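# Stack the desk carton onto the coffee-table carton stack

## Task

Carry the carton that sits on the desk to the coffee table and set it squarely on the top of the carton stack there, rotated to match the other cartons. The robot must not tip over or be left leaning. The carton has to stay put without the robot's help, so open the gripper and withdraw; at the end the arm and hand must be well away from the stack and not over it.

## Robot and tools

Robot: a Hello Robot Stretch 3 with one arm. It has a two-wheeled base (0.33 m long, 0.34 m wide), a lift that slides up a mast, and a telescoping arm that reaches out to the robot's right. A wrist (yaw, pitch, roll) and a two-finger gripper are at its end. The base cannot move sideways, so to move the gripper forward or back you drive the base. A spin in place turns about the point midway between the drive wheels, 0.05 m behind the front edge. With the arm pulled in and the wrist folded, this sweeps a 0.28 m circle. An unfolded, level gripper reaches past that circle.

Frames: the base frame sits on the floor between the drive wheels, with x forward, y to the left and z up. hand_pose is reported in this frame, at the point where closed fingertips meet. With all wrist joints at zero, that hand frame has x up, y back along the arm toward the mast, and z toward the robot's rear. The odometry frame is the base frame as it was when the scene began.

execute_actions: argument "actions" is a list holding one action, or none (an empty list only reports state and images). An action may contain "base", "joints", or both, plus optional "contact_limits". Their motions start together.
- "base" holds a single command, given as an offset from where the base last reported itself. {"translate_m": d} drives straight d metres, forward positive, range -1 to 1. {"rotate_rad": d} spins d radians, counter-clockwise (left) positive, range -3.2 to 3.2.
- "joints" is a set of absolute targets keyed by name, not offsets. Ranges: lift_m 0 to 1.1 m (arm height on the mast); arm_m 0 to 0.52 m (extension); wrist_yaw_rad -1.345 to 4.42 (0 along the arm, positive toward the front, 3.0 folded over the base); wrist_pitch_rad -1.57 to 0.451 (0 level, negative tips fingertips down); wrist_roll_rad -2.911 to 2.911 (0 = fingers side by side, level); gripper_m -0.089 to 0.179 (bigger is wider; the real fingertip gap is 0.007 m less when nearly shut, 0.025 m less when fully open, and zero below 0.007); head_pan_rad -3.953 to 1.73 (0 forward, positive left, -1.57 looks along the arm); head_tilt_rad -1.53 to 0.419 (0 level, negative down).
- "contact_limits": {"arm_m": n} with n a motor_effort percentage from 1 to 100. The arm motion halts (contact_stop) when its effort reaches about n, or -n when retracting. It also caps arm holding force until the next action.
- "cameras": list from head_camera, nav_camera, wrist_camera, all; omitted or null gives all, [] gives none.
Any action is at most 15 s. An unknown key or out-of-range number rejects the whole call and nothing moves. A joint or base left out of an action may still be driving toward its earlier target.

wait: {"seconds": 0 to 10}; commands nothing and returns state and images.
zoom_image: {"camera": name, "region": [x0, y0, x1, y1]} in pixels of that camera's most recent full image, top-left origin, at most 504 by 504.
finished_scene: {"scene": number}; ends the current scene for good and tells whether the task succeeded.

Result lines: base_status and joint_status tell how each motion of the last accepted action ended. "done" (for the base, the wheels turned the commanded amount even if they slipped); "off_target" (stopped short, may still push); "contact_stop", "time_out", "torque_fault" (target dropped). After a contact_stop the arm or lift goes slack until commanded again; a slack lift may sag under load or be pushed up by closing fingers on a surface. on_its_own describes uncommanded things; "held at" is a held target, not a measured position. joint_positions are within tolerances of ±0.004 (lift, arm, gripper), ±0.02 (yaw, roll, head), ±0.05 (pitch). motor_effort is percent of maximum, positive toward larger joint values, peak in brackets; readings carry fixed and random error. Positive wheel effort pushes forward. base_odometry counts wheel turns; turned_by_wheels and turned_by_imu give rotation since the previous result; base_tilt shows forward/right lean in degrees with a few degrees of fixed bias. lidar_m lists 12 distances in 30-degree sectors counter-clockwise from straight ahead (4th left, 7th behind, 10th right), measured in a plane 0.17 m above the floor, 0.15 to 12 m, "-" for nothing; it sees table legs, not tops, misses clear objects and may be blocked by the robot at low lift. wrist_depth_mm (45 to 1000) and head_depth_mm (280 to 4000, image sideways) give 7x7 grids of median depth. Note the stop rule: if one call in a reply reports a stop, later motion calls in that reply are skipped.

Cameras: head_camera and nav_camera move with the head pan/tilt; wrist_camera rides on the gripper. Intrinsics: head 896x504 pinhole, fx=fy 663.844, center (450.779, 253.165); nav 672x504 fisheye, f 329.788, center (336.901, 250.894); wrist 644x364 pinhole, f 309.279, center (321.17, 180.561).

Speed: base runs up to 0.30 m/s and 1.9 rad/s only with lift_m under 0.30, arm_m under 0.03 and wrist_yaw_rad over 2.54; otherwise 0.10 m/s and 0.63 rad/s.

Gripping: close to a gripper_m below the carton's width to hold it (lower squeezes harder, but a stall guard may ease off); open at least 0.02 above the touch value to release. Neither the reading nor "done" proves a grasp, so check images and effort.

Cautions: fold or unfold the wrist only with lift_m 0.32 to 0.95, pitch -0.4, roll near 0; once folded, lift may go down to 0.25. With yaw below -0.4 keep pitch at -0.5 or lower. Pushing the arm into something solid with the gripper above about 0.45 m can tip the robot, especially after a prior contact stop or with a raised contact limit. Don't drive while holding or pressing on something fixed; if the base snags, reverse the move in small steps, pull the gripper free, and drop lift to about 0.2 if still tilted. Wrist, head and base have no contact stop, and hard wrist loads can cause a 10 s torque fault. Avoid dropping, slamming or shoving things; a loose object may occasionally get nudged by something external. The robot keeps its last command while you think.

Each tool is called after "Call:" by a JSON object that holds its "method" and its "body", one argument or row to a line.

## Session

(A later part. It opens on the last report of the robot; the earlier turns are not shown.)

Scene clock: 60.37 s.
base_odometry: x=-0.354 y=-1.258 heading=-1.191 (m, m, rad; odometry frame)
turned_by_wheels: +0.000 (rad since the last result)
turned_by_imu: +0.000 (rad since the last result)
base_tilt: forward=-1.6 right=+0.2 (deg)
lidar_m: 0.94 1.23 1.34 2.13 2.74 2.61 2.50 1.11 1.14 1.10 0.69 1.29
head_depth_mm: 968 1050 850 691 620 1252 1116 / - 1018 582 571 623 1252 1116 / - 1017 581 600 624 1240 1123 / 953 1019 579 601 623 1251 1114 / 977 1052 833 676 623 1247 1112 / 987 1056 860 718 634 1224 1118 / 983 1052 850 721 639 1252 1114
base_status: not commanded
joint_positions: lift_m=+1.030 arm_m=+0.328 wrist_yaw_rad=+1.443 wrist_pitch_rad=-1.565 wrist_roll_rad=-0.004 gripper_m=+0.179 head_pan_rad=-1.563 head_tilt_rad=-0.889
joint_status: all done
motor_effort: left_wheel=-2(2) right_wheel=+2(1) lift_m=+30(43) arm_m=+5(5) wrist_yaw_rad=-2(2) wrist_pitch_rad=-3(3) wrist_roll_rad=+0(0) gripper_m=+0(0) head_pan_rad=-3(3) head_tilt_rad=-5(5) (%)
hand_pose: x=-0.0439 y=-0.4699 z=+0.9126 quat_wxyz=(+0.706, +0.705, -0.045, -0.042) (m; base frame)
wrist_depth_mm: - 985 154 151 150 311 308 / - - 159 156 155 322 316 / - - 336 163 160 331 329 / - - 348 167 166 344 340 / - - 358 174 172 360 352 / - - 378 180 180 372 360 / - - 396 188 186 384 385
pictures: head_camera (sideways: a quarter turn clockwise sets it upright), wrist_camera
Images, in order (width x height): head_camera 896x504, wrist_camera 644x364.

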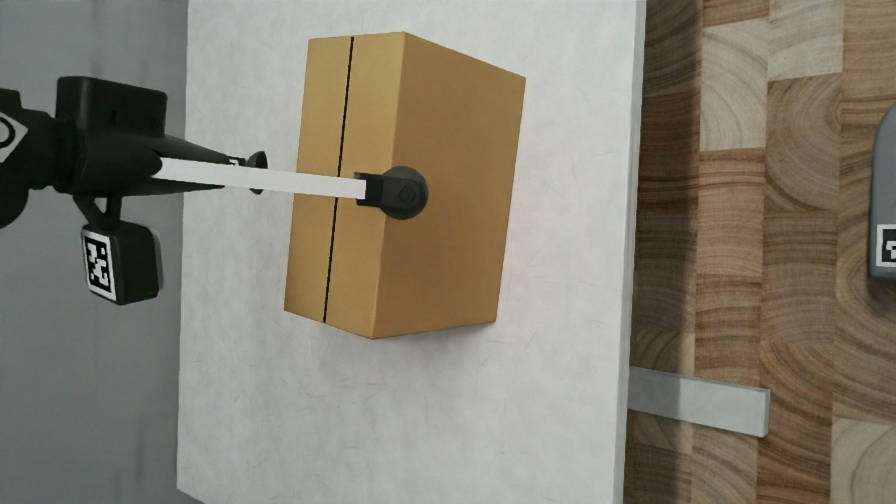

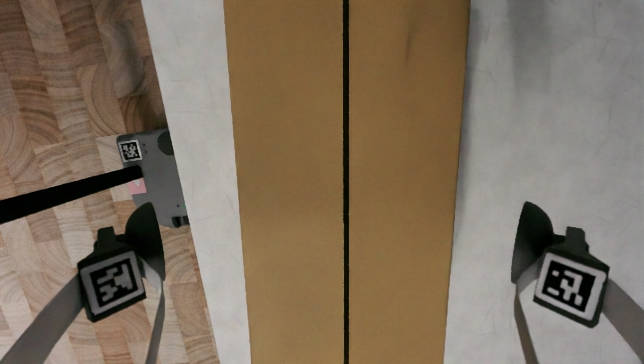

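Centred. Go deeper.

Call:
{"method": "execute_actions", "body": {
  "actions": [
    {"joints":{"lift_m":0.965}}
  ],
  "cameras": ["wrist_camera","head_camera"]
}}

Call:
{"method": "execute_actions", "body": {
  "actions": [
    {"joints":{"gripper_m":0.07}}
  ],
  "cameras": ["wrist_camera","head_camera"]
}}

Scene clock: 62.53 s.
base_odometry: x=-0.354 y=-1.258 heading=-1.191 (m, m, rad; odometry frame)
turned_by_wheels: +0.000 (rad since the last result)
turned_by_imu: +0.000 (rad since the last result)
base_tilt: forward=-1.6 right=+0.1 (deg)
lidar_m: 0.94 1.24 1.34 2.13 2.75 2.61 2.50 1.11 1.14 1.10 0.70 1.28
head_depth_mm: 1006 1015 854 690 621 1248 1110 / 979 1054 581 570 623 1251 1114 / - - 582 580 622 1255 1125 / 975 1085 581 599 624 1250 1111 / 978 1055 832 677 620 1248 1115 / 982 1052 857 722 636 1225 1110 / 986 1050 857 721 636 1255 1118
base_status: not commanded
joint_positions: lift_m=+0.966 arm_m=+0.328 wrist_yaw_rad=+1.443 wrist_pitch_rad=-1.568 wrist_roll_rad=-0.004 gripper_m=+0.179 head_pan_rad=-1.563 head_tilt_rad=-0.889
joint_status: lift_m contact_stop (moved -0.064 of -0.065)
on_its_own: lift_m is slack since a contact_stop, until your next command for it
motor_effort: left_wheel=-1(2) right_wheel=+1(1) lift_m=+38(38) arm_m=+2(5) wrist_yaw_rad=-2(2) wrist_pitch_rad=-1(3) wrist_roll_rad=+0(0) gripper_m=-1(0) head_pan_rad=-3(3) head_tilt_rad=-5(5) (%)
hand_pose: x=-0.0447 y=-0.4700 z=+0.8484 quat_wxyz=(+0.706, +0.705, -0.044, -0.043) (m; base frame)
wrist_depth_mm: 934 259 93 92 92 91 252 / 957 270 96 96 95 94 260 / - 280 100 99 98 98 269 / - 290 103 103 102 102 280 / - 301 107 106 105 105 288 / - - 111 111 110 109 - / - - 117 115 114 115 312
pictures: head_camera (sideways: a quarter turn clockwise sets it upright), wrist_camera
Images, in order (width x height): head_camera 896x504, wrist_camera 644x364.

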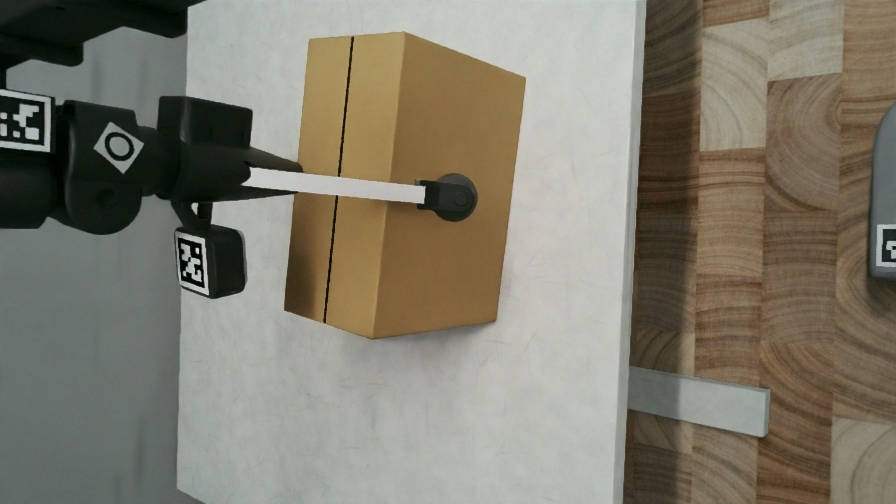

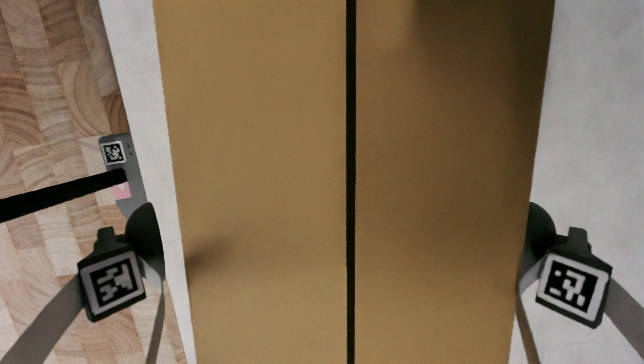

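not run: a stop came earlier in this reply.

Call:
{"method": "execute_actions", "body": {
  "actions": [
    {"joints":{"lift_m":0.98}}
  ],
  "cameras": []
}}

Call:
{"method": "execute_actions", "body": {
  "actions": [
    {"joints":{"gripper_m":0.06}}
  ],
  "cameras": ["wrist_camera","head_camera"]
}}

Call:
{"method": "execute_actions", "body": {
  "actions": [
    {"joints":{"lift_m":1.1}}
  ],
  "cameras": ["wrist_camera","head_camera"]
}}

Scene clock: 64.30 s.
base_odometry: x=-0.354 y=-1.258 heading=-1.191 (m, m, rad; odometry frame)
turned_by_wheels: +0.000 (rad since the last result)
turned_by_imu: +0.000 (rad since the last result)
base_tilt: forward=-1.5 right=+0.2 (deg)
lidar_m: 0.94 1.23 1.34 2.13 2.75 2.62 2.50 1.11 1.14 1.10 0.69 1.28
head_depth_mm: 993 1047 853 689 623 1248 1120 / 983 1016 581 568 625 1252 1113 / - - 583 598 624 1251 1119 / 971 1061 581 599 624 1244 1119 / 981 1054 836 677 622 1254 1113 / 979 1059 856 723 637 1229 1113 / 982 1053 853 720 635 1252 1116
base_status: not commanded
joint_positions: lift_m=+0.980 arm_m=+0.328 wrist_yaw_rad=+1.443 wrist_pitch_rad=-1.568 wrist_roll_rad=-0.004 gripper_m=+0.179 head_pan_rad=-1.563 head_tilt_rad=-0.889
joint_status: all done
motor_effort: left_wheel=-1(1) right_wheel=+1(1) lift_m=+47(47) arm_m=+3(2) wrist_yaw_rad=-2(2) wrist_pitch_rad=-1(1) wrist_roll_rad=+0(0) gripper_m=+1(0) head_pan_rad=-3(4) head_tilt_rad=-5(5) (%)
hand_pose: x=-0.0447 y=-0.4700 z=+0.8621 quat_wxyz=(+0.706, +0.705, -0.044, -0.043) (m; base frame)
wrist_depth_mm: 960 276 105 104 103 104 262 / 964 283 109 108 107 107 271 / - 298 113 111 111 111 281 / - 307 117 116 115 116 290 / - - 122 120 119 119 301 / - - 127 125 124 124 311 / - - 133 130 129 325 327
pictures: none
No camera images: the call's "cameras" was empty. Leave "cameras" out to get every camera's image.

Scene clock: 66.17 s.
base_odometry: x=-0.354 y=-1.258 heading=-1.191 (m, m, rad; odometry frame)
turned_by_wheels: +0.000 (rad since the last result)
turned_by_imu: +0.000 (rad since the last result)
base_tilt: forward=-1.7 right=+0.0 (deg)
lidar_m: 0.94 1.24 1.34 2.14 2.75 2.61 2.50 1.11 1.14 1.10 0.69 1.29
head_depth_mm: 990 1050 856 689 624 1250 1118 / 983 1017 579 565 624 1249 1111 / - - 581 600 624 1243 1132 / 978 1062 582 594 624 1249 1116 / 977 1054 830 657 623 1244 1110 / 979 1051 858 722 636 1230 1114 / 978 1047 856 722 636 1244 1115
base_status: not commanded
joint_positions: lift_m=+0.980 arm_m=+0.328 wrist_yaw_rad=+1.443 wrist_pitch_rad=-1.570 wrist_roll_rad=-0.004 gripper_m=+0.062 head_pan_rad=-1.563 head_tilt_rad=-0.889
joint_status: all done
motor_effort: left_wheel=-1(1) right_wheel=+1(1) lift_m=+36(46) arm_m=+3(2) wrist_yaw_rad=-1(2) wrist_pitch_rad=+0(1) wrist_roll_rad=+0(0) gripper_m=-41(99) head_pan_rad=-3(3) head_tilt_rad=-5(5) (%)
hand_pose: x=-0.0450 y=-0.4700 z=+0.8625 quat_wxyz=(+0.706, +0.705, -0.044, -0.044) (m; base frame)
wrist_depth_mm: 934 275 106 105 105 106 264 / 985 287 110 109 108 109 274 / - 297 114 113 112 281 283 / - 307 118 117 116 291 291 / - - 122 122 120 121 303 / - - 128 127 125 125 315 / - - 133 132 130 329 327
pictures: head_camera (sideways: a quarter turn clockwise sets it upright), wrist_camera
Images, in order (width x height): head_camera 896x504, wrist_camera 644x364.

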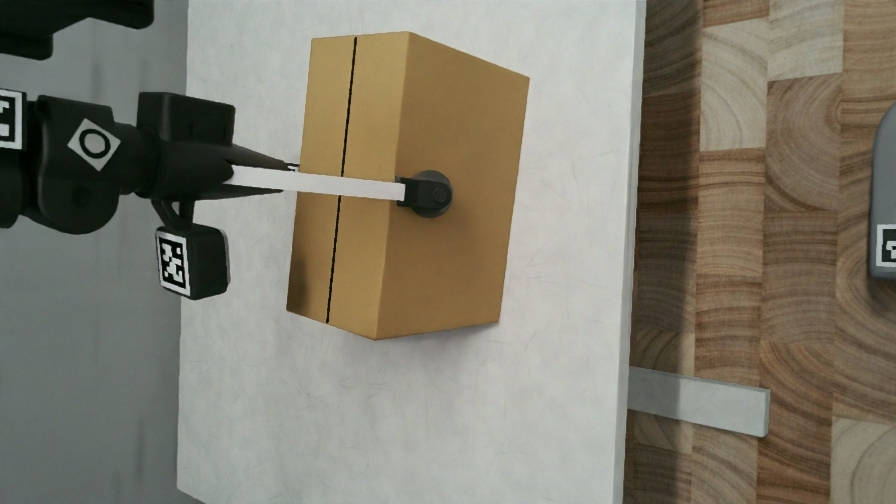

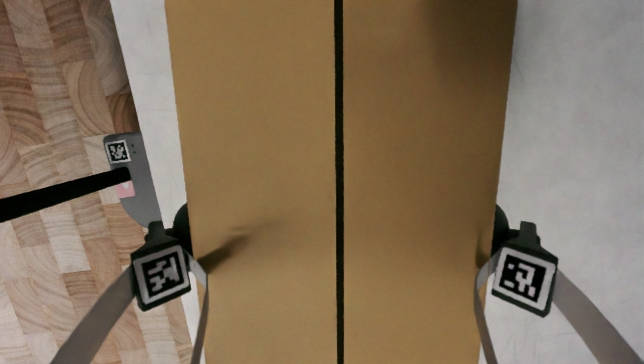

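Scene clock: 68.10 s.
base_odometry: x=-0.354 y=-1.258 heading=-1.191 (m, m, rad; odometry frame)
turned_by_wheels: +0.000 (rad since the last result)
turned_by_imu: +0.000 (rad since the last result)
base_tilt: forward=-1.7 right=+0.1 (deg)
lidar_m: 0.94 1.24 1.34 2.13 2.75 2.62 2.50 1.11 1.14 1.10 0.69 1.28
head_depth_mm: 970 496 448 689 622 1247 1115 / 996 497 457 561 624 1252 1114 / 974 495 486 674 622 1247 1121 / 997 496 476 678 622 1246 1114 / 975 514 490 690 622 1253 1120 / 974 1054 857 721 636 1223 1114 / 983 1051 857 720 634 1247 1112
base_status: not commanded
joint_positions: lift_m=+1.100 arm_m=+0.328 wrist_yaw_rad=+1.443 wrist_pitch_rad=-1.569 wrist_roll_rad=-0.004 gripper_m=+0.073 head_pan_rad=-1.563 head_tilt_rad=-0.889
joint_status: all done
on_its_own: gripper_m is held at +0.072, not at your +0.060, by its stall guard, which is still easing
motor_effort: left_wheel=-1(1) right_wheel=+1(1) lift_m=+48(50) arm_m=+2(2) wrist_yaw_rad=-2(2) wrist_pitch_rad=-1(1) wrist_roll_rad=+0(0) gripper_m=-24(41) head_pan_rad=-3(3) head_tilt_rad=-5(5) (%)
hand_pose: x=-0.0448 y=-0.4700 z=+0.9821 quat_wxyz=(+0.706, +0.705, -0.044, -0.043) (m; base frame)
wrist_depth_mm: - - 108 107 106 107 371 / - - 112 111 110 377 382 / - - 115 115 114 392 393 / - - 120 119 118 409 405 / - - 125 124 123 274 426 / - - 130 129 128 129 438 / - - 136 134 132 460 456
pictures: head_camera (sideways: a quarter turn clockwise sets it upright), wrist_camera
Images, in order (width x height): head_camera 896x504, wrist_camera 644x364.

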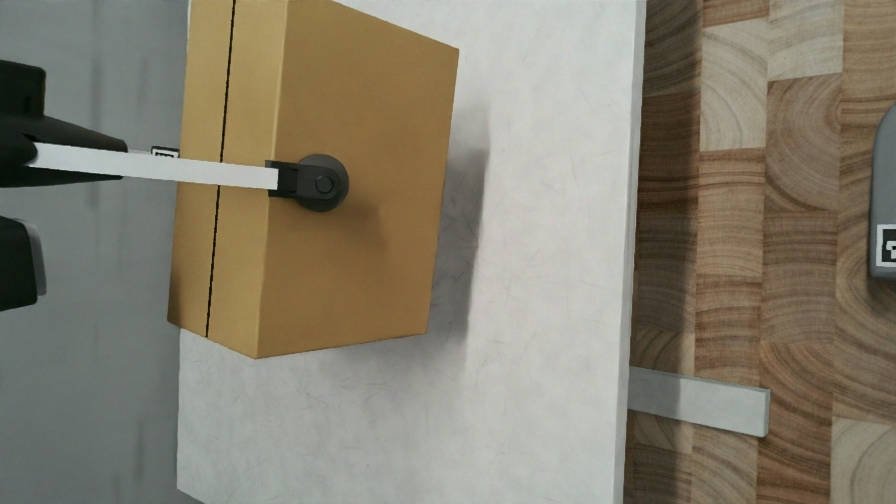

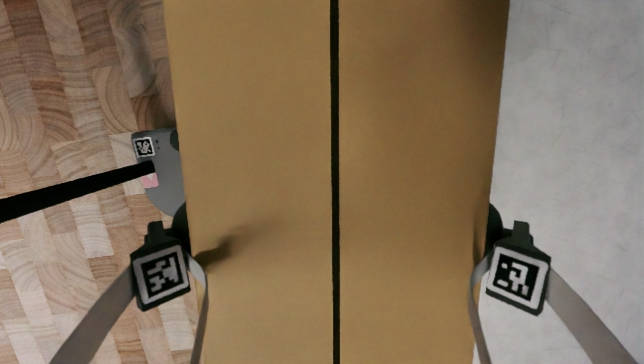

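Call:
{"method": "execute_actions", "body": {
  "actions": [
    {"joints":{"arm_m":0.08,"gripper_m":0.065,"wrist_yaw_rad":1.57}}
  ],
  "cameras": ["wrist_camera"]
}}

Call:
{"method": "execute_actions", "body": {
  "actions": [
    {"base":{"rotate_rad":1.73},"joints":{"head_pan_rad":-0.3,"head_tilt_rad":-0.5}}
  ]
}}

Scene clock: 72.87 s.
base_odometry: x=-0.354 y=-1.258 heading=-1.191 (m, m, rad; odometry frame)
turned_by_wheels: +0.000 (rad since the last result)
turned_by_imu: -0.001 (rad since the last result)
base_tilt: forward=-1.5 right=+0.0 (deg)
lidar_m: 0.94 1.24 1.34 2.14 2.74 2.61 2.50 1.11 1.14 1.10 0.69 1.28
head_depth_mm: - - 810 340 293 361 1116 / - - - - 293 390 1114 / 1013 1080 854 341 293 394 1123 / 981 1083 814 340 294 371 1112 / 980 1086 807 340 296 375 1113 / 980 1054 851 708 300 1193 1121 / 980 1052 860 724 636 1248 1112
base_status: not commanded
joint_positions: lift_m=+1.100 arm_m=+0.080 wrist_yaw_rad=+1.568 wrist_pitch_rad=-1.569 wrist_roll_rad=-0.004 gripper_m=+0.078 head_pan_rad=-1.563 head_tilt_rad=-0.889
joint_status: gripper_m off_target (ended at +0.078, target +0.065); the others done
on_its_own: gripper_m is held at +0.076, not at your +0.065, by its stall guard, which is still easing
motor_effort: left_wheel=-1(1) right_wheel=+1(1) lift_m=+48(48) arm_m=-6(6) wrist_yaw_rad=+1(3) wrist_pitch_rad=-1(1) wrist_roll_rad=+0(0) gripper_m=-30(97) head_pan_rad=-3(3) head_tilt_rad=-5(5) (%)
hand_pose: x=-0.0450 y=-0.2255 z=+0.9821 quat_wxyz=(+0.707, +0.707, +0.000, +0.001) (m; base frame)
wrist_depth_mm: - - 108 107 106 107 369 / - - 112 111 110 377 385 / - - 116 115 114 393 395 / - - 120 119 118 408 408 / - - 125 124 123 272 431 / - - 130 129 127 129 438 / - - 136 134 133 462 461
pictures: wrist_camera
Images, in order (width x height): wrist_camera 644x364.

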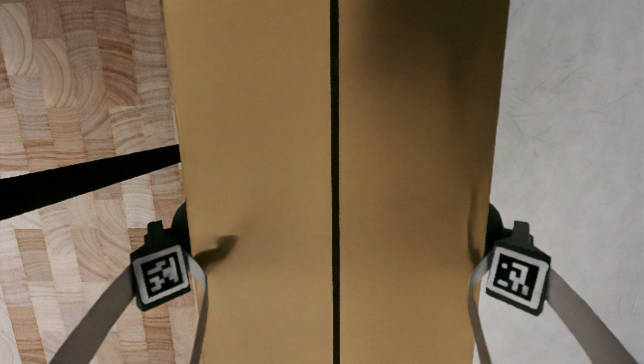

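Scene clock: 76.60 s.
base_odometry: x=-0.354 y=-1.258 heading=+0.539 (m, m, rad; odometry frame)
turned_by_wheels: +1.730 (rad since the last result)
turned_by_imu: +1.713 (rad since the last result)
base_tilt: forward=-1.6 right=-0.1 (deg)
lidar_m: 2.13 3.14 2.52 2.50 1.37 1.11 0.69 0.70 1.25 0.94 1.31 2.09
head_depth_mm: 2532 2595 2683 2541 1978 1551 1303 / 3070 3402 3436 2676 1976 1570 1303 / 3173 3517 3655 2664 1961 1561 1294 / 3137 3341 3637 2635 1963 1574 1298 / 3056 3290 3478 2537 1975 1565 1305 / 2990 3348 2193 2459 1971 1561 1303 / 3006 3260 3466 2461 1968 1571 1300
base_status: done
joint_positions: lift_m=+1.100 arm_m=+0.080 wrist_yaw_rad=+1.568 wrist_pitch_rad=-1.567 wrist_roll_rad=-0.004 gripper_m=+0.091 head_pan_rad=-0.307 head_tilt_rad=-0.507
joint_status: all done
on_its_own: gripper_m is held at +0.090, not at your +0.065, by its stall guard, which is not easing now
motor_effort: left_wheel=-2(8) right_wheel=+2(5) lift_m=+48(48) arm_m=-6(7) wrist_yaw_rad=+1(0) wrist_pitch_rad=-1(1) wrist_roll_rad=+0(0) gripper_m=-24(29) head_pan_rad=+4(41) head_tilt_rad=+3(23) (%)
hand_pose: x=-0.0446 y=-0.2255 z=+0.9821 quat_wxyz=(+0.707, +0.707, +0.000, +0.001) (m; base frame)
wrist_depth_mm: - - 108 107 106 107 922 / - - 112 111 110 - 951 / - - 116 115 114 - - / - - 120 119 118 - - / - - 125 124 123 - - / - - 130 128 127 129 - / 484 483 136 134 132 - -
pictures: head_camera (sideways: a quarter turn clockwise sets it upright), nav_camera (sideways: a quarter turn counterclockwise sets it upright), wrist_camera
Images, in order (width x height): head_camera 896x504, nav_camera 672x504, wrist_camera 644x364.

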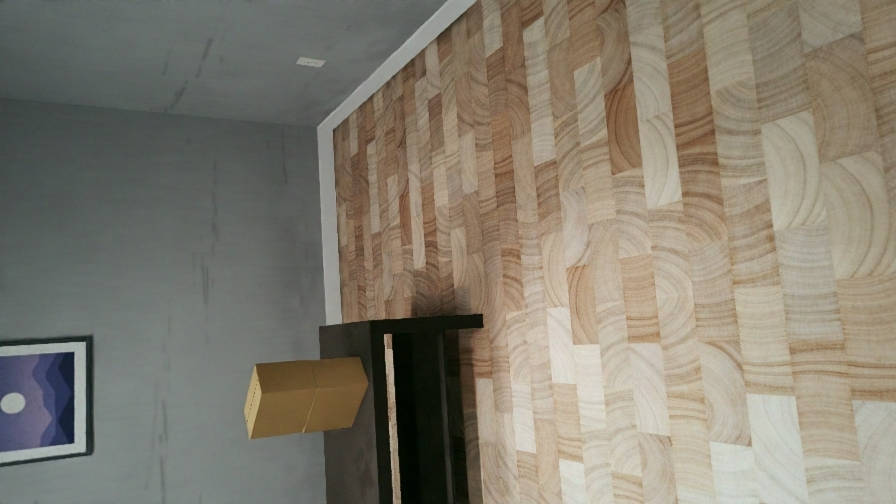

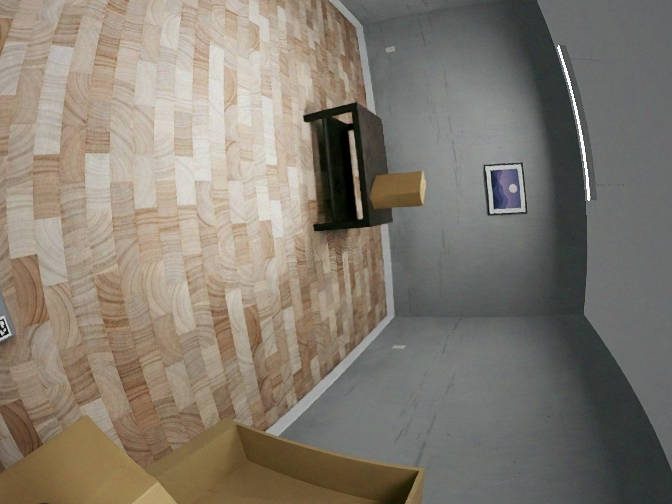

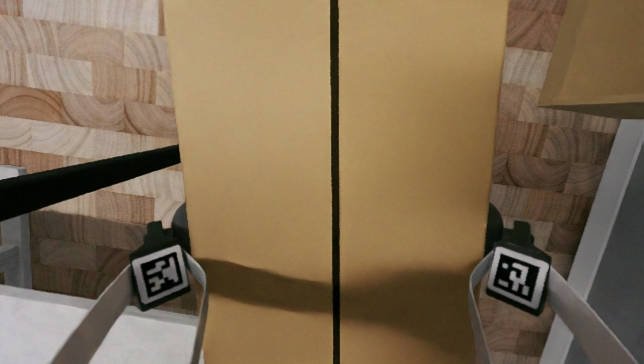

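Call:
{"method": "execute_actions", "body": {
  "actions": [
    {"base":{"translate_m":1.0}}
  ],
  "cameras": []
}}

Call:
{"method": "execute_actions", "body": {
  "actions": [
    {"base":{"translate_m":0.72},"joints":{"head_pan_rad":-0.2,"head_tilt_rad":-0.8}}
  ]
}}

Scene clock: 88.50 s.
base_odometry: x=+0.504 y=-0.744 heading=+0.539 (m, m, rad; odometry frame)
turned_by_wheels: +0.000 (rad since the last result)
turned_by_imu: +0.001 (rad since the last result)
base_tilt: forward=-1.6 right=+0.0 (deg)
lidar_m: 1.66 1.30 2.38 2.36 2.57 1.78 1.68 1.34 1.35 1.36 1.53 1.15
head_depth_mm: 2365 2609 2807 2637 1965 1562 1293 / 2314 2536 2804 2643 1958 1565 1294 / 2306 2493 2764 2638 1966 1571 1298 / 2252 2482 2701 2428 1563 1570 1301 / 2209 2438 2630 1307 1564 1563 1297 / 2202 2387 2555 1478 1449 1519 1299 / 2208 2388 2588 1733 1449 1528 1305
base_status: done
joint_positions: lift_m=+1.100 arm_m=+0.080 wrist_yaw_rad=+1.568 wrist_pitch_rad=-1.567 wrist_roll_rad=-0.004 gripper_m=+0.091 head_pan_rad=-0.307 head_tilt_rad=-0.507
joint_status: not commanded
on_its_own: gripper_m is held at +0.090, not at your +0.065, by its stall guard, which is not easing now
motor_effort: left_wheel=-2(2) right_wheel=+2(5) lift_m=+48(48) arm_m=-6(7) wrist_yaw_rad=+2(0) wrist_pitch_rad=-2(2) wrist_roll_rad=+0(0) gripper_m=-24(24) head_pan_rad=+4(4) head_tilt_rad=+3(3) (%)
hand_pose: x=-0.0446 y=-0.2255 z=+0.9821 quat_wxyz=(+0.707, +0.707, +0.000, +0.001) (m; base frame)
wrist_depth_mm: - - 108 107 106 107 - / - - 112 111 110 - - / - - 116 115 114 - - / - - 120 119 118 - - / - - 124 124 123 - - / - - 130 129 128 129 - / - - 135 134 133 - -
pictures: none
No camera images: the call's "cameras" was empty. Leave "cameras" out to get every camera's image.

Scene clock: 97.20 s.
base_odometry: x=+1.122 y=-0.374 heading=+0.539 (m, m, rad; odometry frame)
turned_by_wheels: +0.000 (rad since the last result)
turned_by_imu: +0.001 (rad since the last result)
base_tilt: forward=-1.6 right=+0.1 (deg)
lidar_m: 1.96 0.68 2.27 2.25 2.47 2.40 2.39 1.81 1.41 1.50 0.54 0.51
head_depth_mm: 1721 1965 2140 1809 1474 1008 1143 / 1709 1956 2125 695 919 1009 1135 / 1714 1967 2152 685 790 1130 1144 / 1714 1951 2086 759 922 899 1142 / 1713 1936 2142 1142 986 896 1142 / 1692 1957 2149 1170 986 898 1146 / 1686 1934 2139 1163 986 899 1137
base_status: done
joint_positions: lift_m=+1.100 arm_m=+0.080 wrist_yaw_rad=+1.568 wrist_pitch_rad=-1.567 wrist_roll_rad=-0.004 gripper_m=+0.091 head_pan_rad=-0.207 head_tilt_rad=-0.790
joint_status: all done
on_its_own: gripper_m is held at +0.090, not at your +0.065, by its stall guard, which is not easing now
motor_effort: left_wheel=-2(4) right_wheel=+2(5) lift_m=+48(48) arm_m=-6(6) wrist_yaw_rad=+1(2) wrist_pitch_rad=-2(2) wrist_roll_rad=+0(0) gripper_m=-23(24) head_pan_rad=+5(15) head_tilt_rad=-5(24) (%)
hand_pose: x=-0.0446 y=-0.2255 z=+0.9821 quat_wxyz=(+0.707, +0.707, +0.000, +0.001) (m; base frame)
wrist_depth_mm: - - 108 107 106 107 - / - - 112 111 110 - - / - - 116 115 114 - - / - - 120 119 118 - - / - - 125 124 122 - - / - - 130 129 128 129 - / - - 136 133 133 - -
pictures: head_camera (sideways: a quarter turn clockwise sets it upright), nav_camera (sideways: a quarter turn counterclockwise sets it upright), wrist_camera
Images, in order (width x height): head_camera 896x504, nav_camera 672x504, wrist_camera 644x364.

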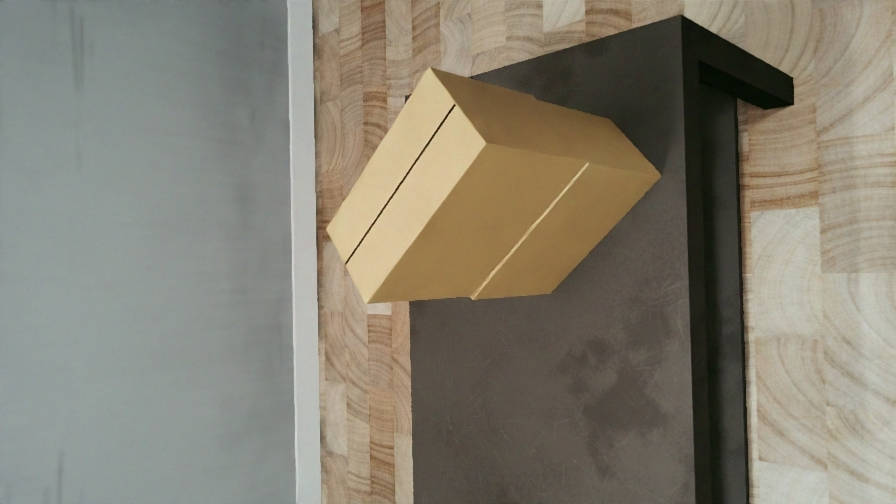

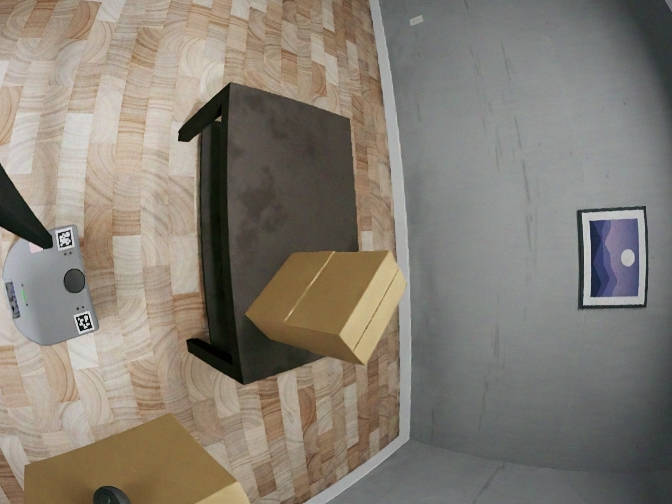

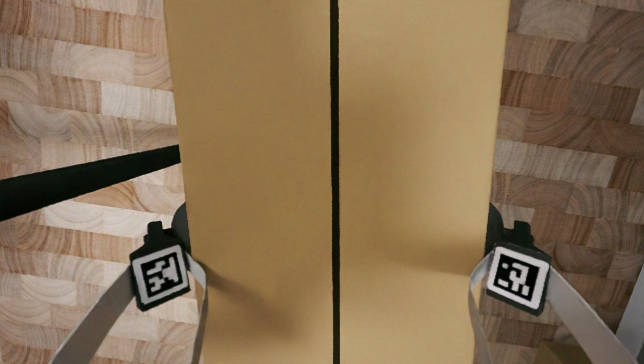

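Call:
{"method": "execute_actions", "body": {
  "actions": [
    {"base":{"rotate_rad":1.375},"joints":{"head_pan_rad":-1.57,"head_tilt_rad":-0.7,"wrist_yaw_rad":0.73}}
  ]
}}

Scene clock: 101.97 s.
base_odometry: x=+1.122 y=-0.374 heading=+1.914 (m, m, rad; odometry frame)
turned_by_wheels: +1.375 (rad since the last result)
turned_by_imu: +1.361 (rad since the last result)
base_tilt: forward=-1.5 right=+0.1 (deg)
lidar_m: 2.25 2.31 2.93 2.40 1.92 1.41 1.50 1.55 0.52 0.97 1.07 0.68
head_depth_mm: - - - - 1486 295 - / - - - - 324 295 - / - - - - - 295 - / 1685 1914 2068 739 350 299 344 / 1662 1877 2112 1613 342 316 1125 / 1680 1873 2167 1964 1023 851 1133 / 1674 1864 2150 1982 1051 889 1111
base_status: done
joint_positions: lift_m=+1.100 arm_m=+0.080 wrist_yaw_rad=+0.733 wrist_pitch_rad=-1.567 wrist_roll_rad=-0.004 gripper_m=+0.091 head_pan_rad=-1.563 head_tilt_rad=-0.705
joint_status: all done
on_its_own: gripper_m is held at +0.090, not at your +0.065, by its stall guard, which is not easing now
motor_effort: left_wheel=-2(7) right_wheel=+1(5) lift_m=+47(48) arm_m=-6(6) wrist_yaw_rad=-2(3) wrist_pitch_rad=-2(2) wrist_roll_rad=+0(0) gripper_m=-24(24) head_pan_rad=-3(40) head_tilt_rad=+2(13) (%)
hand_pose: x=-0.0371 y=-0.2083 z=+0.9821 quat_wxyz=(+0.647, +0.646, -0.287, -0.285) (m; base frame)
wrist_depth_mm: - - 108 107 107 107 347 / - - 112 111 110 623 - / - - 116 115 114 650 - / - - 120 119 118 - - / - - 124 124 123 - - / - - 130 128 127 129 - / - - 135 134 133 - -
pictures: head_camera (sideways: a quarter turn clockwise sets it upright), nav_camera (sideways: a quarter turn counterclockwise sets it upright), wrist_camera
Images, in order (width x height): head_camera 896x504, nav_camera 672x504, wrist_camera 644x364.

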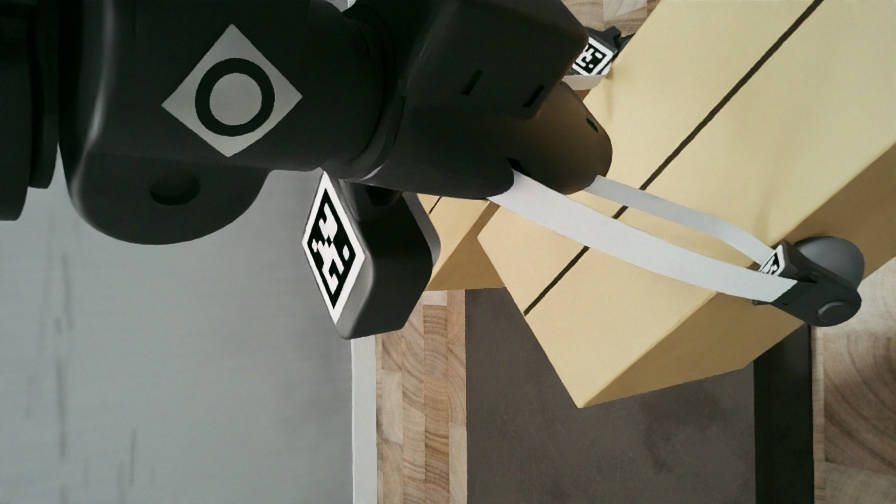

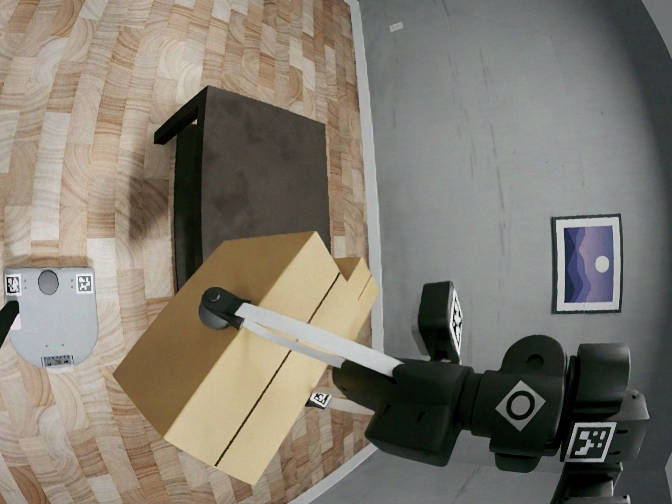

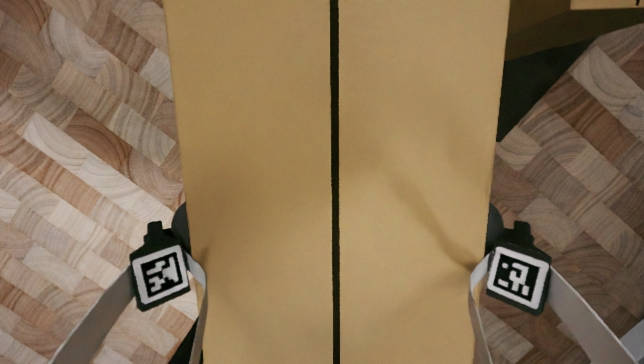

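Call:
{"method": "execute_actions", "body": {
  "actions": [
    {"joints":{"arm_m":0.43,"head_tilt_rad":-0.75},"contact_limits":{"arm_m":15}}
  ]
}}

Scene clock: 106.33 s.
base_odometry: x=+1.122 y=-0.374 heading=+1.914 (m, m, rad; odometry frame)
turned_by_wheels: +0.000 (rad since the last result)
turned_by_imu: -0.001 (rad since the last result)
base_tilt: forward=-1.7 right=+0.1 (deg)
lidar_m: 2.25 2.32 2.93 2.40 1.92 1.41 1.50 1.55 0.52 0.97 1.07 0.68
head_depth_mm: 1714 1936 2071 1838 1529 906 1140 / 1660 1906 508 543 768 897 1145 / - 1930 525 553 756 875 1139 / 1668 1860 560 654 908 905 1143 / 1681 1871 675 1207 1022 911 1139 / 1680 1904 2162 1236 1019 884 1137 / 1683 1907 2163 1239 1022 888 1145
base_status: not commanded
joint_positions: lift_m=+1.100 arm_m=+0.430 wrist_yaw_rad=+0.731 wrist_pitch_rad=-1.567 wrist_roll_rad=-0.004 gripper_m=+0.091 head_pan_rad=-1.563 head_tilt_rad=-0.741
joint_status: all done
on_its_own: gripper_m is held at +0.090, not at your +0.065, by its stall guard, which is not easing now
motor_effort: left_wheel=-1(1) right_wheel=+1(1) lift_m=+48(47) arm_m=+5(5) wrist_yaw_rad=-1(3) wrist_pitch_rad=-2(1) wrist_roll_rad=+0(0) gripper_m=-24(24) head_pan_rad=-4(3) head_tilt_rad=-4(10) (%)
contact_limits: arm_m 15 (drawing in: default 29, maximum 46; extending or still: default 38, maximum 62)
hand_pose: x=-0.0371 y=-0.5574 z=+0.9821 quat_wxyz=(+0.647, +0.646, -0.288, -0.286) (m; base frame)
wrist_depth_mm: - 635 108 107 107 107 - / - - 112 111 110 625 - / - - 116 115 114 651 - / - - 120 119 118 - - / - - 124 123 123 - - / - - 130 129 127 129 - / - - 135 134 132 - -
pictures: head_camera (sideways: a quarter turn clockwise sets it upright), nav_camera (sideways: a quarter turn counterclockwise sets it upright), wrist_camera
Images, in order (width x height): head_camera 896x504, nav_camera 672x504, wrist_camera 644x364.

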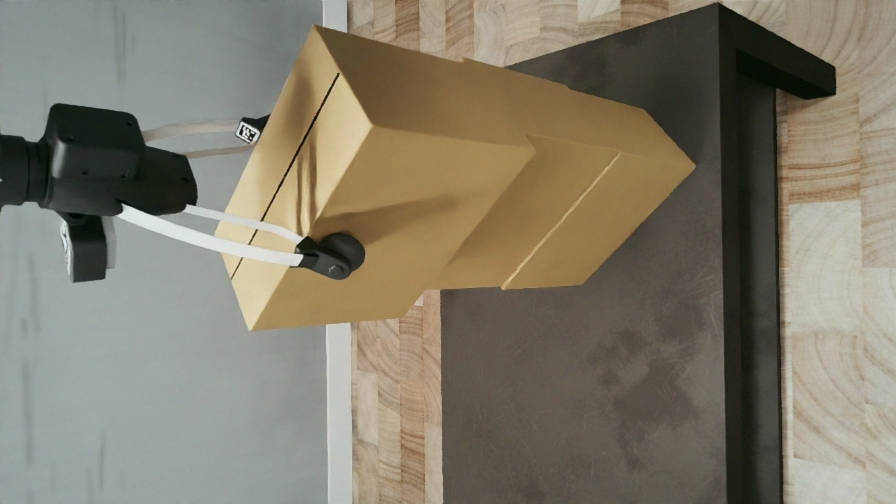

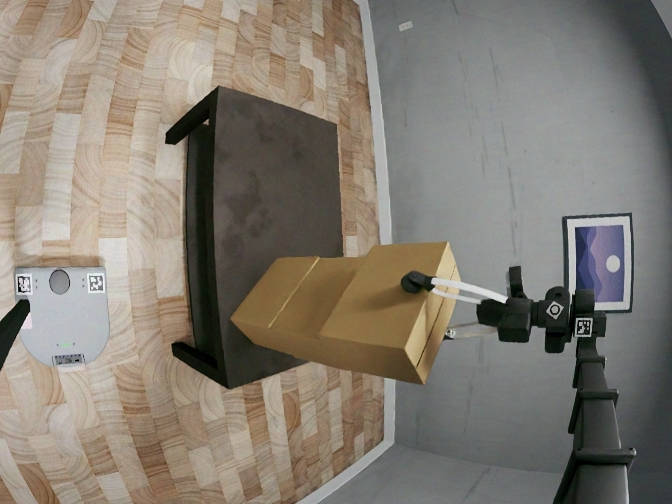

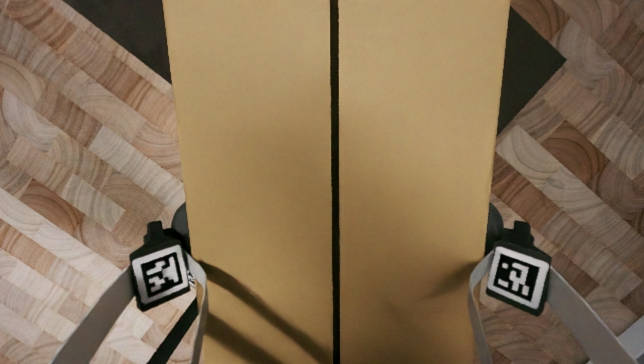

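Call:
{"method": "execute_actions", "body": {
  "actions": [
    {"joints":{"arm_m":0.5,"wrist_yaw_rad":0.76},"base":{"translate_m":-0.024},"contact_limits":{"arm_m":15}}
  ]
}}

Scene clock: 109.20 s.
base_odometry: x=+1.130 y=-0.397 heading=+1.914 (m, m, rad; odometry frame)
turned_by_wheels: +0.000 (rad since the last result)
turned_by_imu: -0.001 (rad since the last result)
base_tilt: forward=-1.6 right=+0.0 (deg)
lidar_m: 2.28 2.33 2.42 2.39 1.91 1.39 1.48 1.52 0.51 0.97 1.08 0.70
head_depth_mm: 1713 1914 2143 1896 1559 939 1168 / 1708 1895 553 665 948 903 1142 / - 1843 568 644 734 871 1162 / 1665 1820 646 730 864 910 1147 / 1699 1869 2106 1200 999 906 1138 / 1695 1893 2135 1232 1021 887 1138 / 1687 1886 2182 1241 1021 886 1139
base_status: done
joint_positions: lift_m=+1.100 arm_m=+0.500 wrist_yaw_rad=+0.757 wrist_pitch_rad=-1.567 wrist_roll_rad=-0.004 gripper_m=+0.091 head_pan_rad=-1.563 head_tilt_rad=-0.741
joint_status: all done
on_its_own: gripper_m is held at +0.090, not at your +0.065, by its stall guard, which is not easing now
motor_effort: left_wheel=-1(6) right_wheel=+1(4) lift_m=+48(48) arm_m=+5(7) wrist_yaw_rad=+2(2) wrist_pitch_rad=-1(2) wrist_roll_rad=+0(0) gripper_m=-24(24) head_pan_rad=-3(4) head_tilt_rad=-4(4) (%)
contact_limits: arm_m 15 (drawing in: default 29, maximum 46; extending or still: default 38, maximum 62)
hand_pose: x=-0.0375 y=-0.6278 z=+0.9821 quat_wxyz=(+0.651, +0.649, -0.279, -0.278) (m; base frame)
wrist_depth_mm: - 635 108 107 107 107 - / - 656 112 111 110 635 - / - - 116 115 114 - - / - - 120 119 118 - - / - - 125 124 122 - - / - - 129 128 128 129 - / - - 136 134 133 - -
pictures: head_camera (sideways: a quarter turn clockwise sets it upright), nav_camera (sideways: a quarter turn counterclockwise sets it upright), wrist_camera
Images, in order (width x height): head_camera 896x504, nav_camera 672x504, wrist_camera 644x364.

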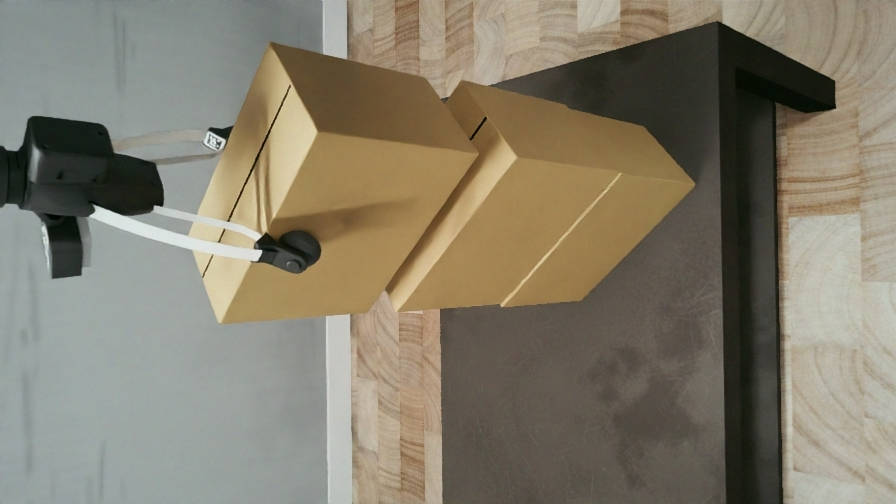

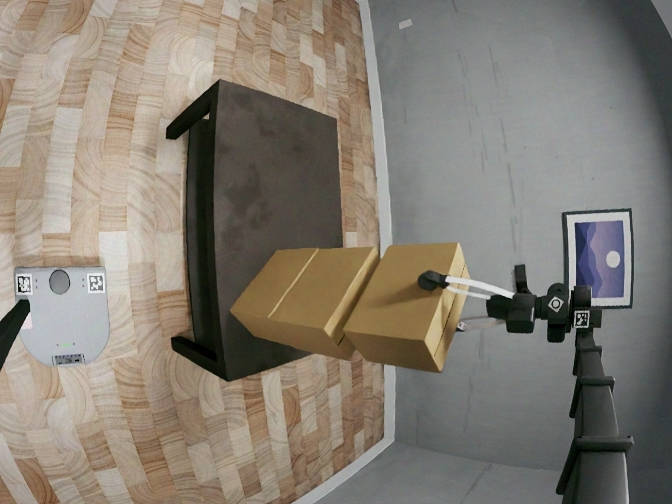

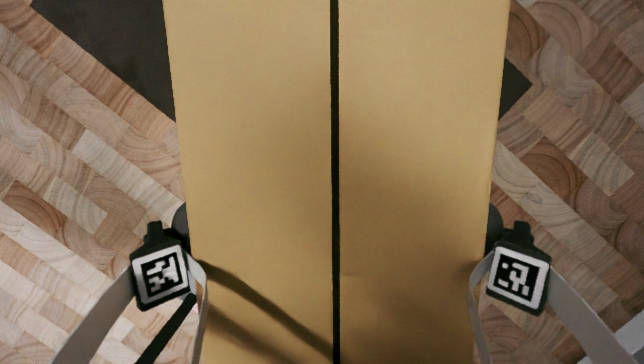

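Call:
{"method": "execute_actions", "body": {
  "actions": [
    {"joints":{"lift_m":1.07}}
  ],
  "cameras": ["head_camera","nav_camera"]
}}

Scene clock: 111.40 s.
base_odometry: x=+1.130 y=-0.397 heading=+1.914 (m, m, rad; odometry frame)
turned_by_wheels: +0.000 (rad since the last result)
turned_by_imu: +0.000 (rad since the last result)
base_tilt: forward=-1.6 right=+0.0 (deg)
lidar_m: 2.27 2.34 2.41 2.40 1.90 1.39 1.48 1.52 0.50 0.97 1.08 0.70
head_depth_mm: 1698 1923 2145 1883 1551 940 1160 / 1699 1916 582 664 948 906 1142 / - 1954 583 643 736 868 1162 / 1668 1847 640 727 866 906 1136 / 1687 1897 2108 1192 998 909 1140 / 1692 1894 2148 1243 1016 887 1143 / 1682 1914 2144 1236 1020 886 1133
base_status: not commanded
joint_positions: lift_m=+1.072 arm_m=+0.500 wrist_yaw_rad=+0.757 wrist_pitch_rad=-1.570 wrist_roll_rad=-0.004 gripper_m=+0.091 head_pan_rad=-1.563 head_tilt_rad=-0.741
joint_status: lift_m contact_stop (moved -0.028 of -0.030)
on_its_own: gripper_m is held at +0.090, not at your +0.065, by its stall guard, which is not easing now; lift_m is slack since a contact_stop, until your next command for it
motor_effort: left_wheel=+1(1) right_wheel=-1(1) lift_m=+37(44) arm_m=+5(5) wrist_yaw_rad=+2(1) wrist_pitch_rad=+0(2) wrist_roll_rad=+0(0) gripper_m=-24(24) head_pan_rad=-3(3) head_tilt_rad=-4(4) (%)
hand_pose: x=-0.0380 y=-0.6274 z=+0.9545 quat_wxyz=(+0.650, +0.650, -0.278, -0.279) (m; base frame)
wrist_depth_mm: - 605 108 107 106 107 964 / - 634 111 111 110 603 - / - - 115 115 114 - - / - - 120 119 118 - - / - - 125 123 122 - - / - - 130 128 127 128 - / - - 136 134 132 - -
pictures: head_camera (sideways: a quarter turn clockwise sets it upright), nav_camera (sideways: a quarter turn counterclockwise sets it upright)
Images, in order (width x height): head_camera 896x504, nav_camera 672x504.

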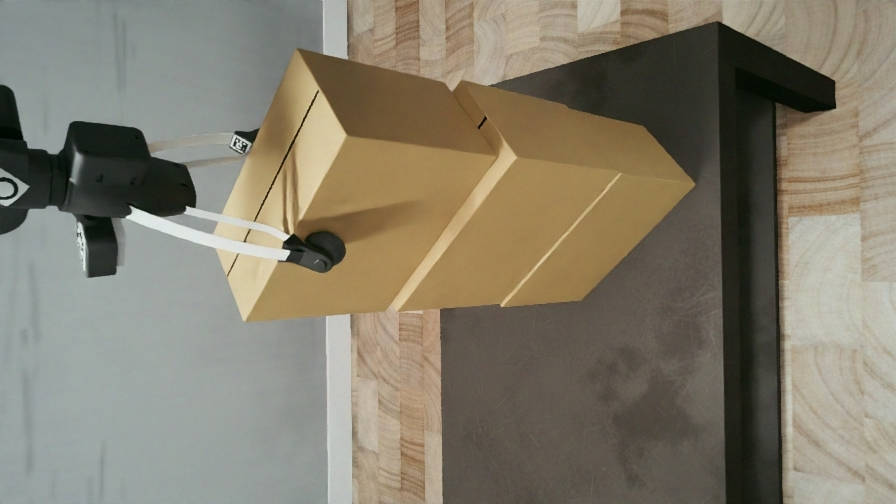

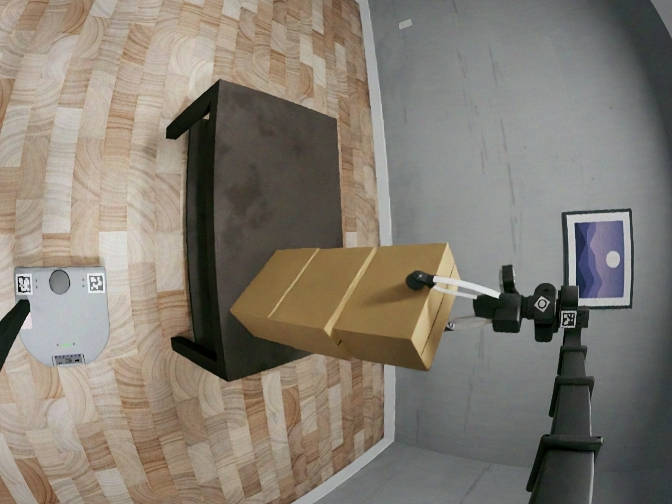

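Call:
{"method": "zoom_image", "body": {
  "camera": "head_camera",
  "region": [340, 60, 640, 340]
}}

Region (340, 60, 640, 340) of head_camera's 896x504 image, scaled by 1.680, with more detail than that image has; it fills the top 470 rows of this view, and the rest is white.

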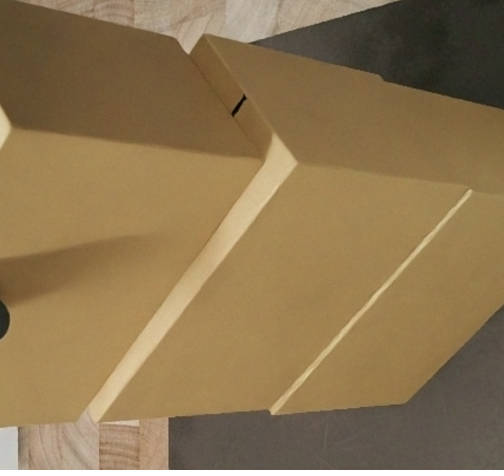

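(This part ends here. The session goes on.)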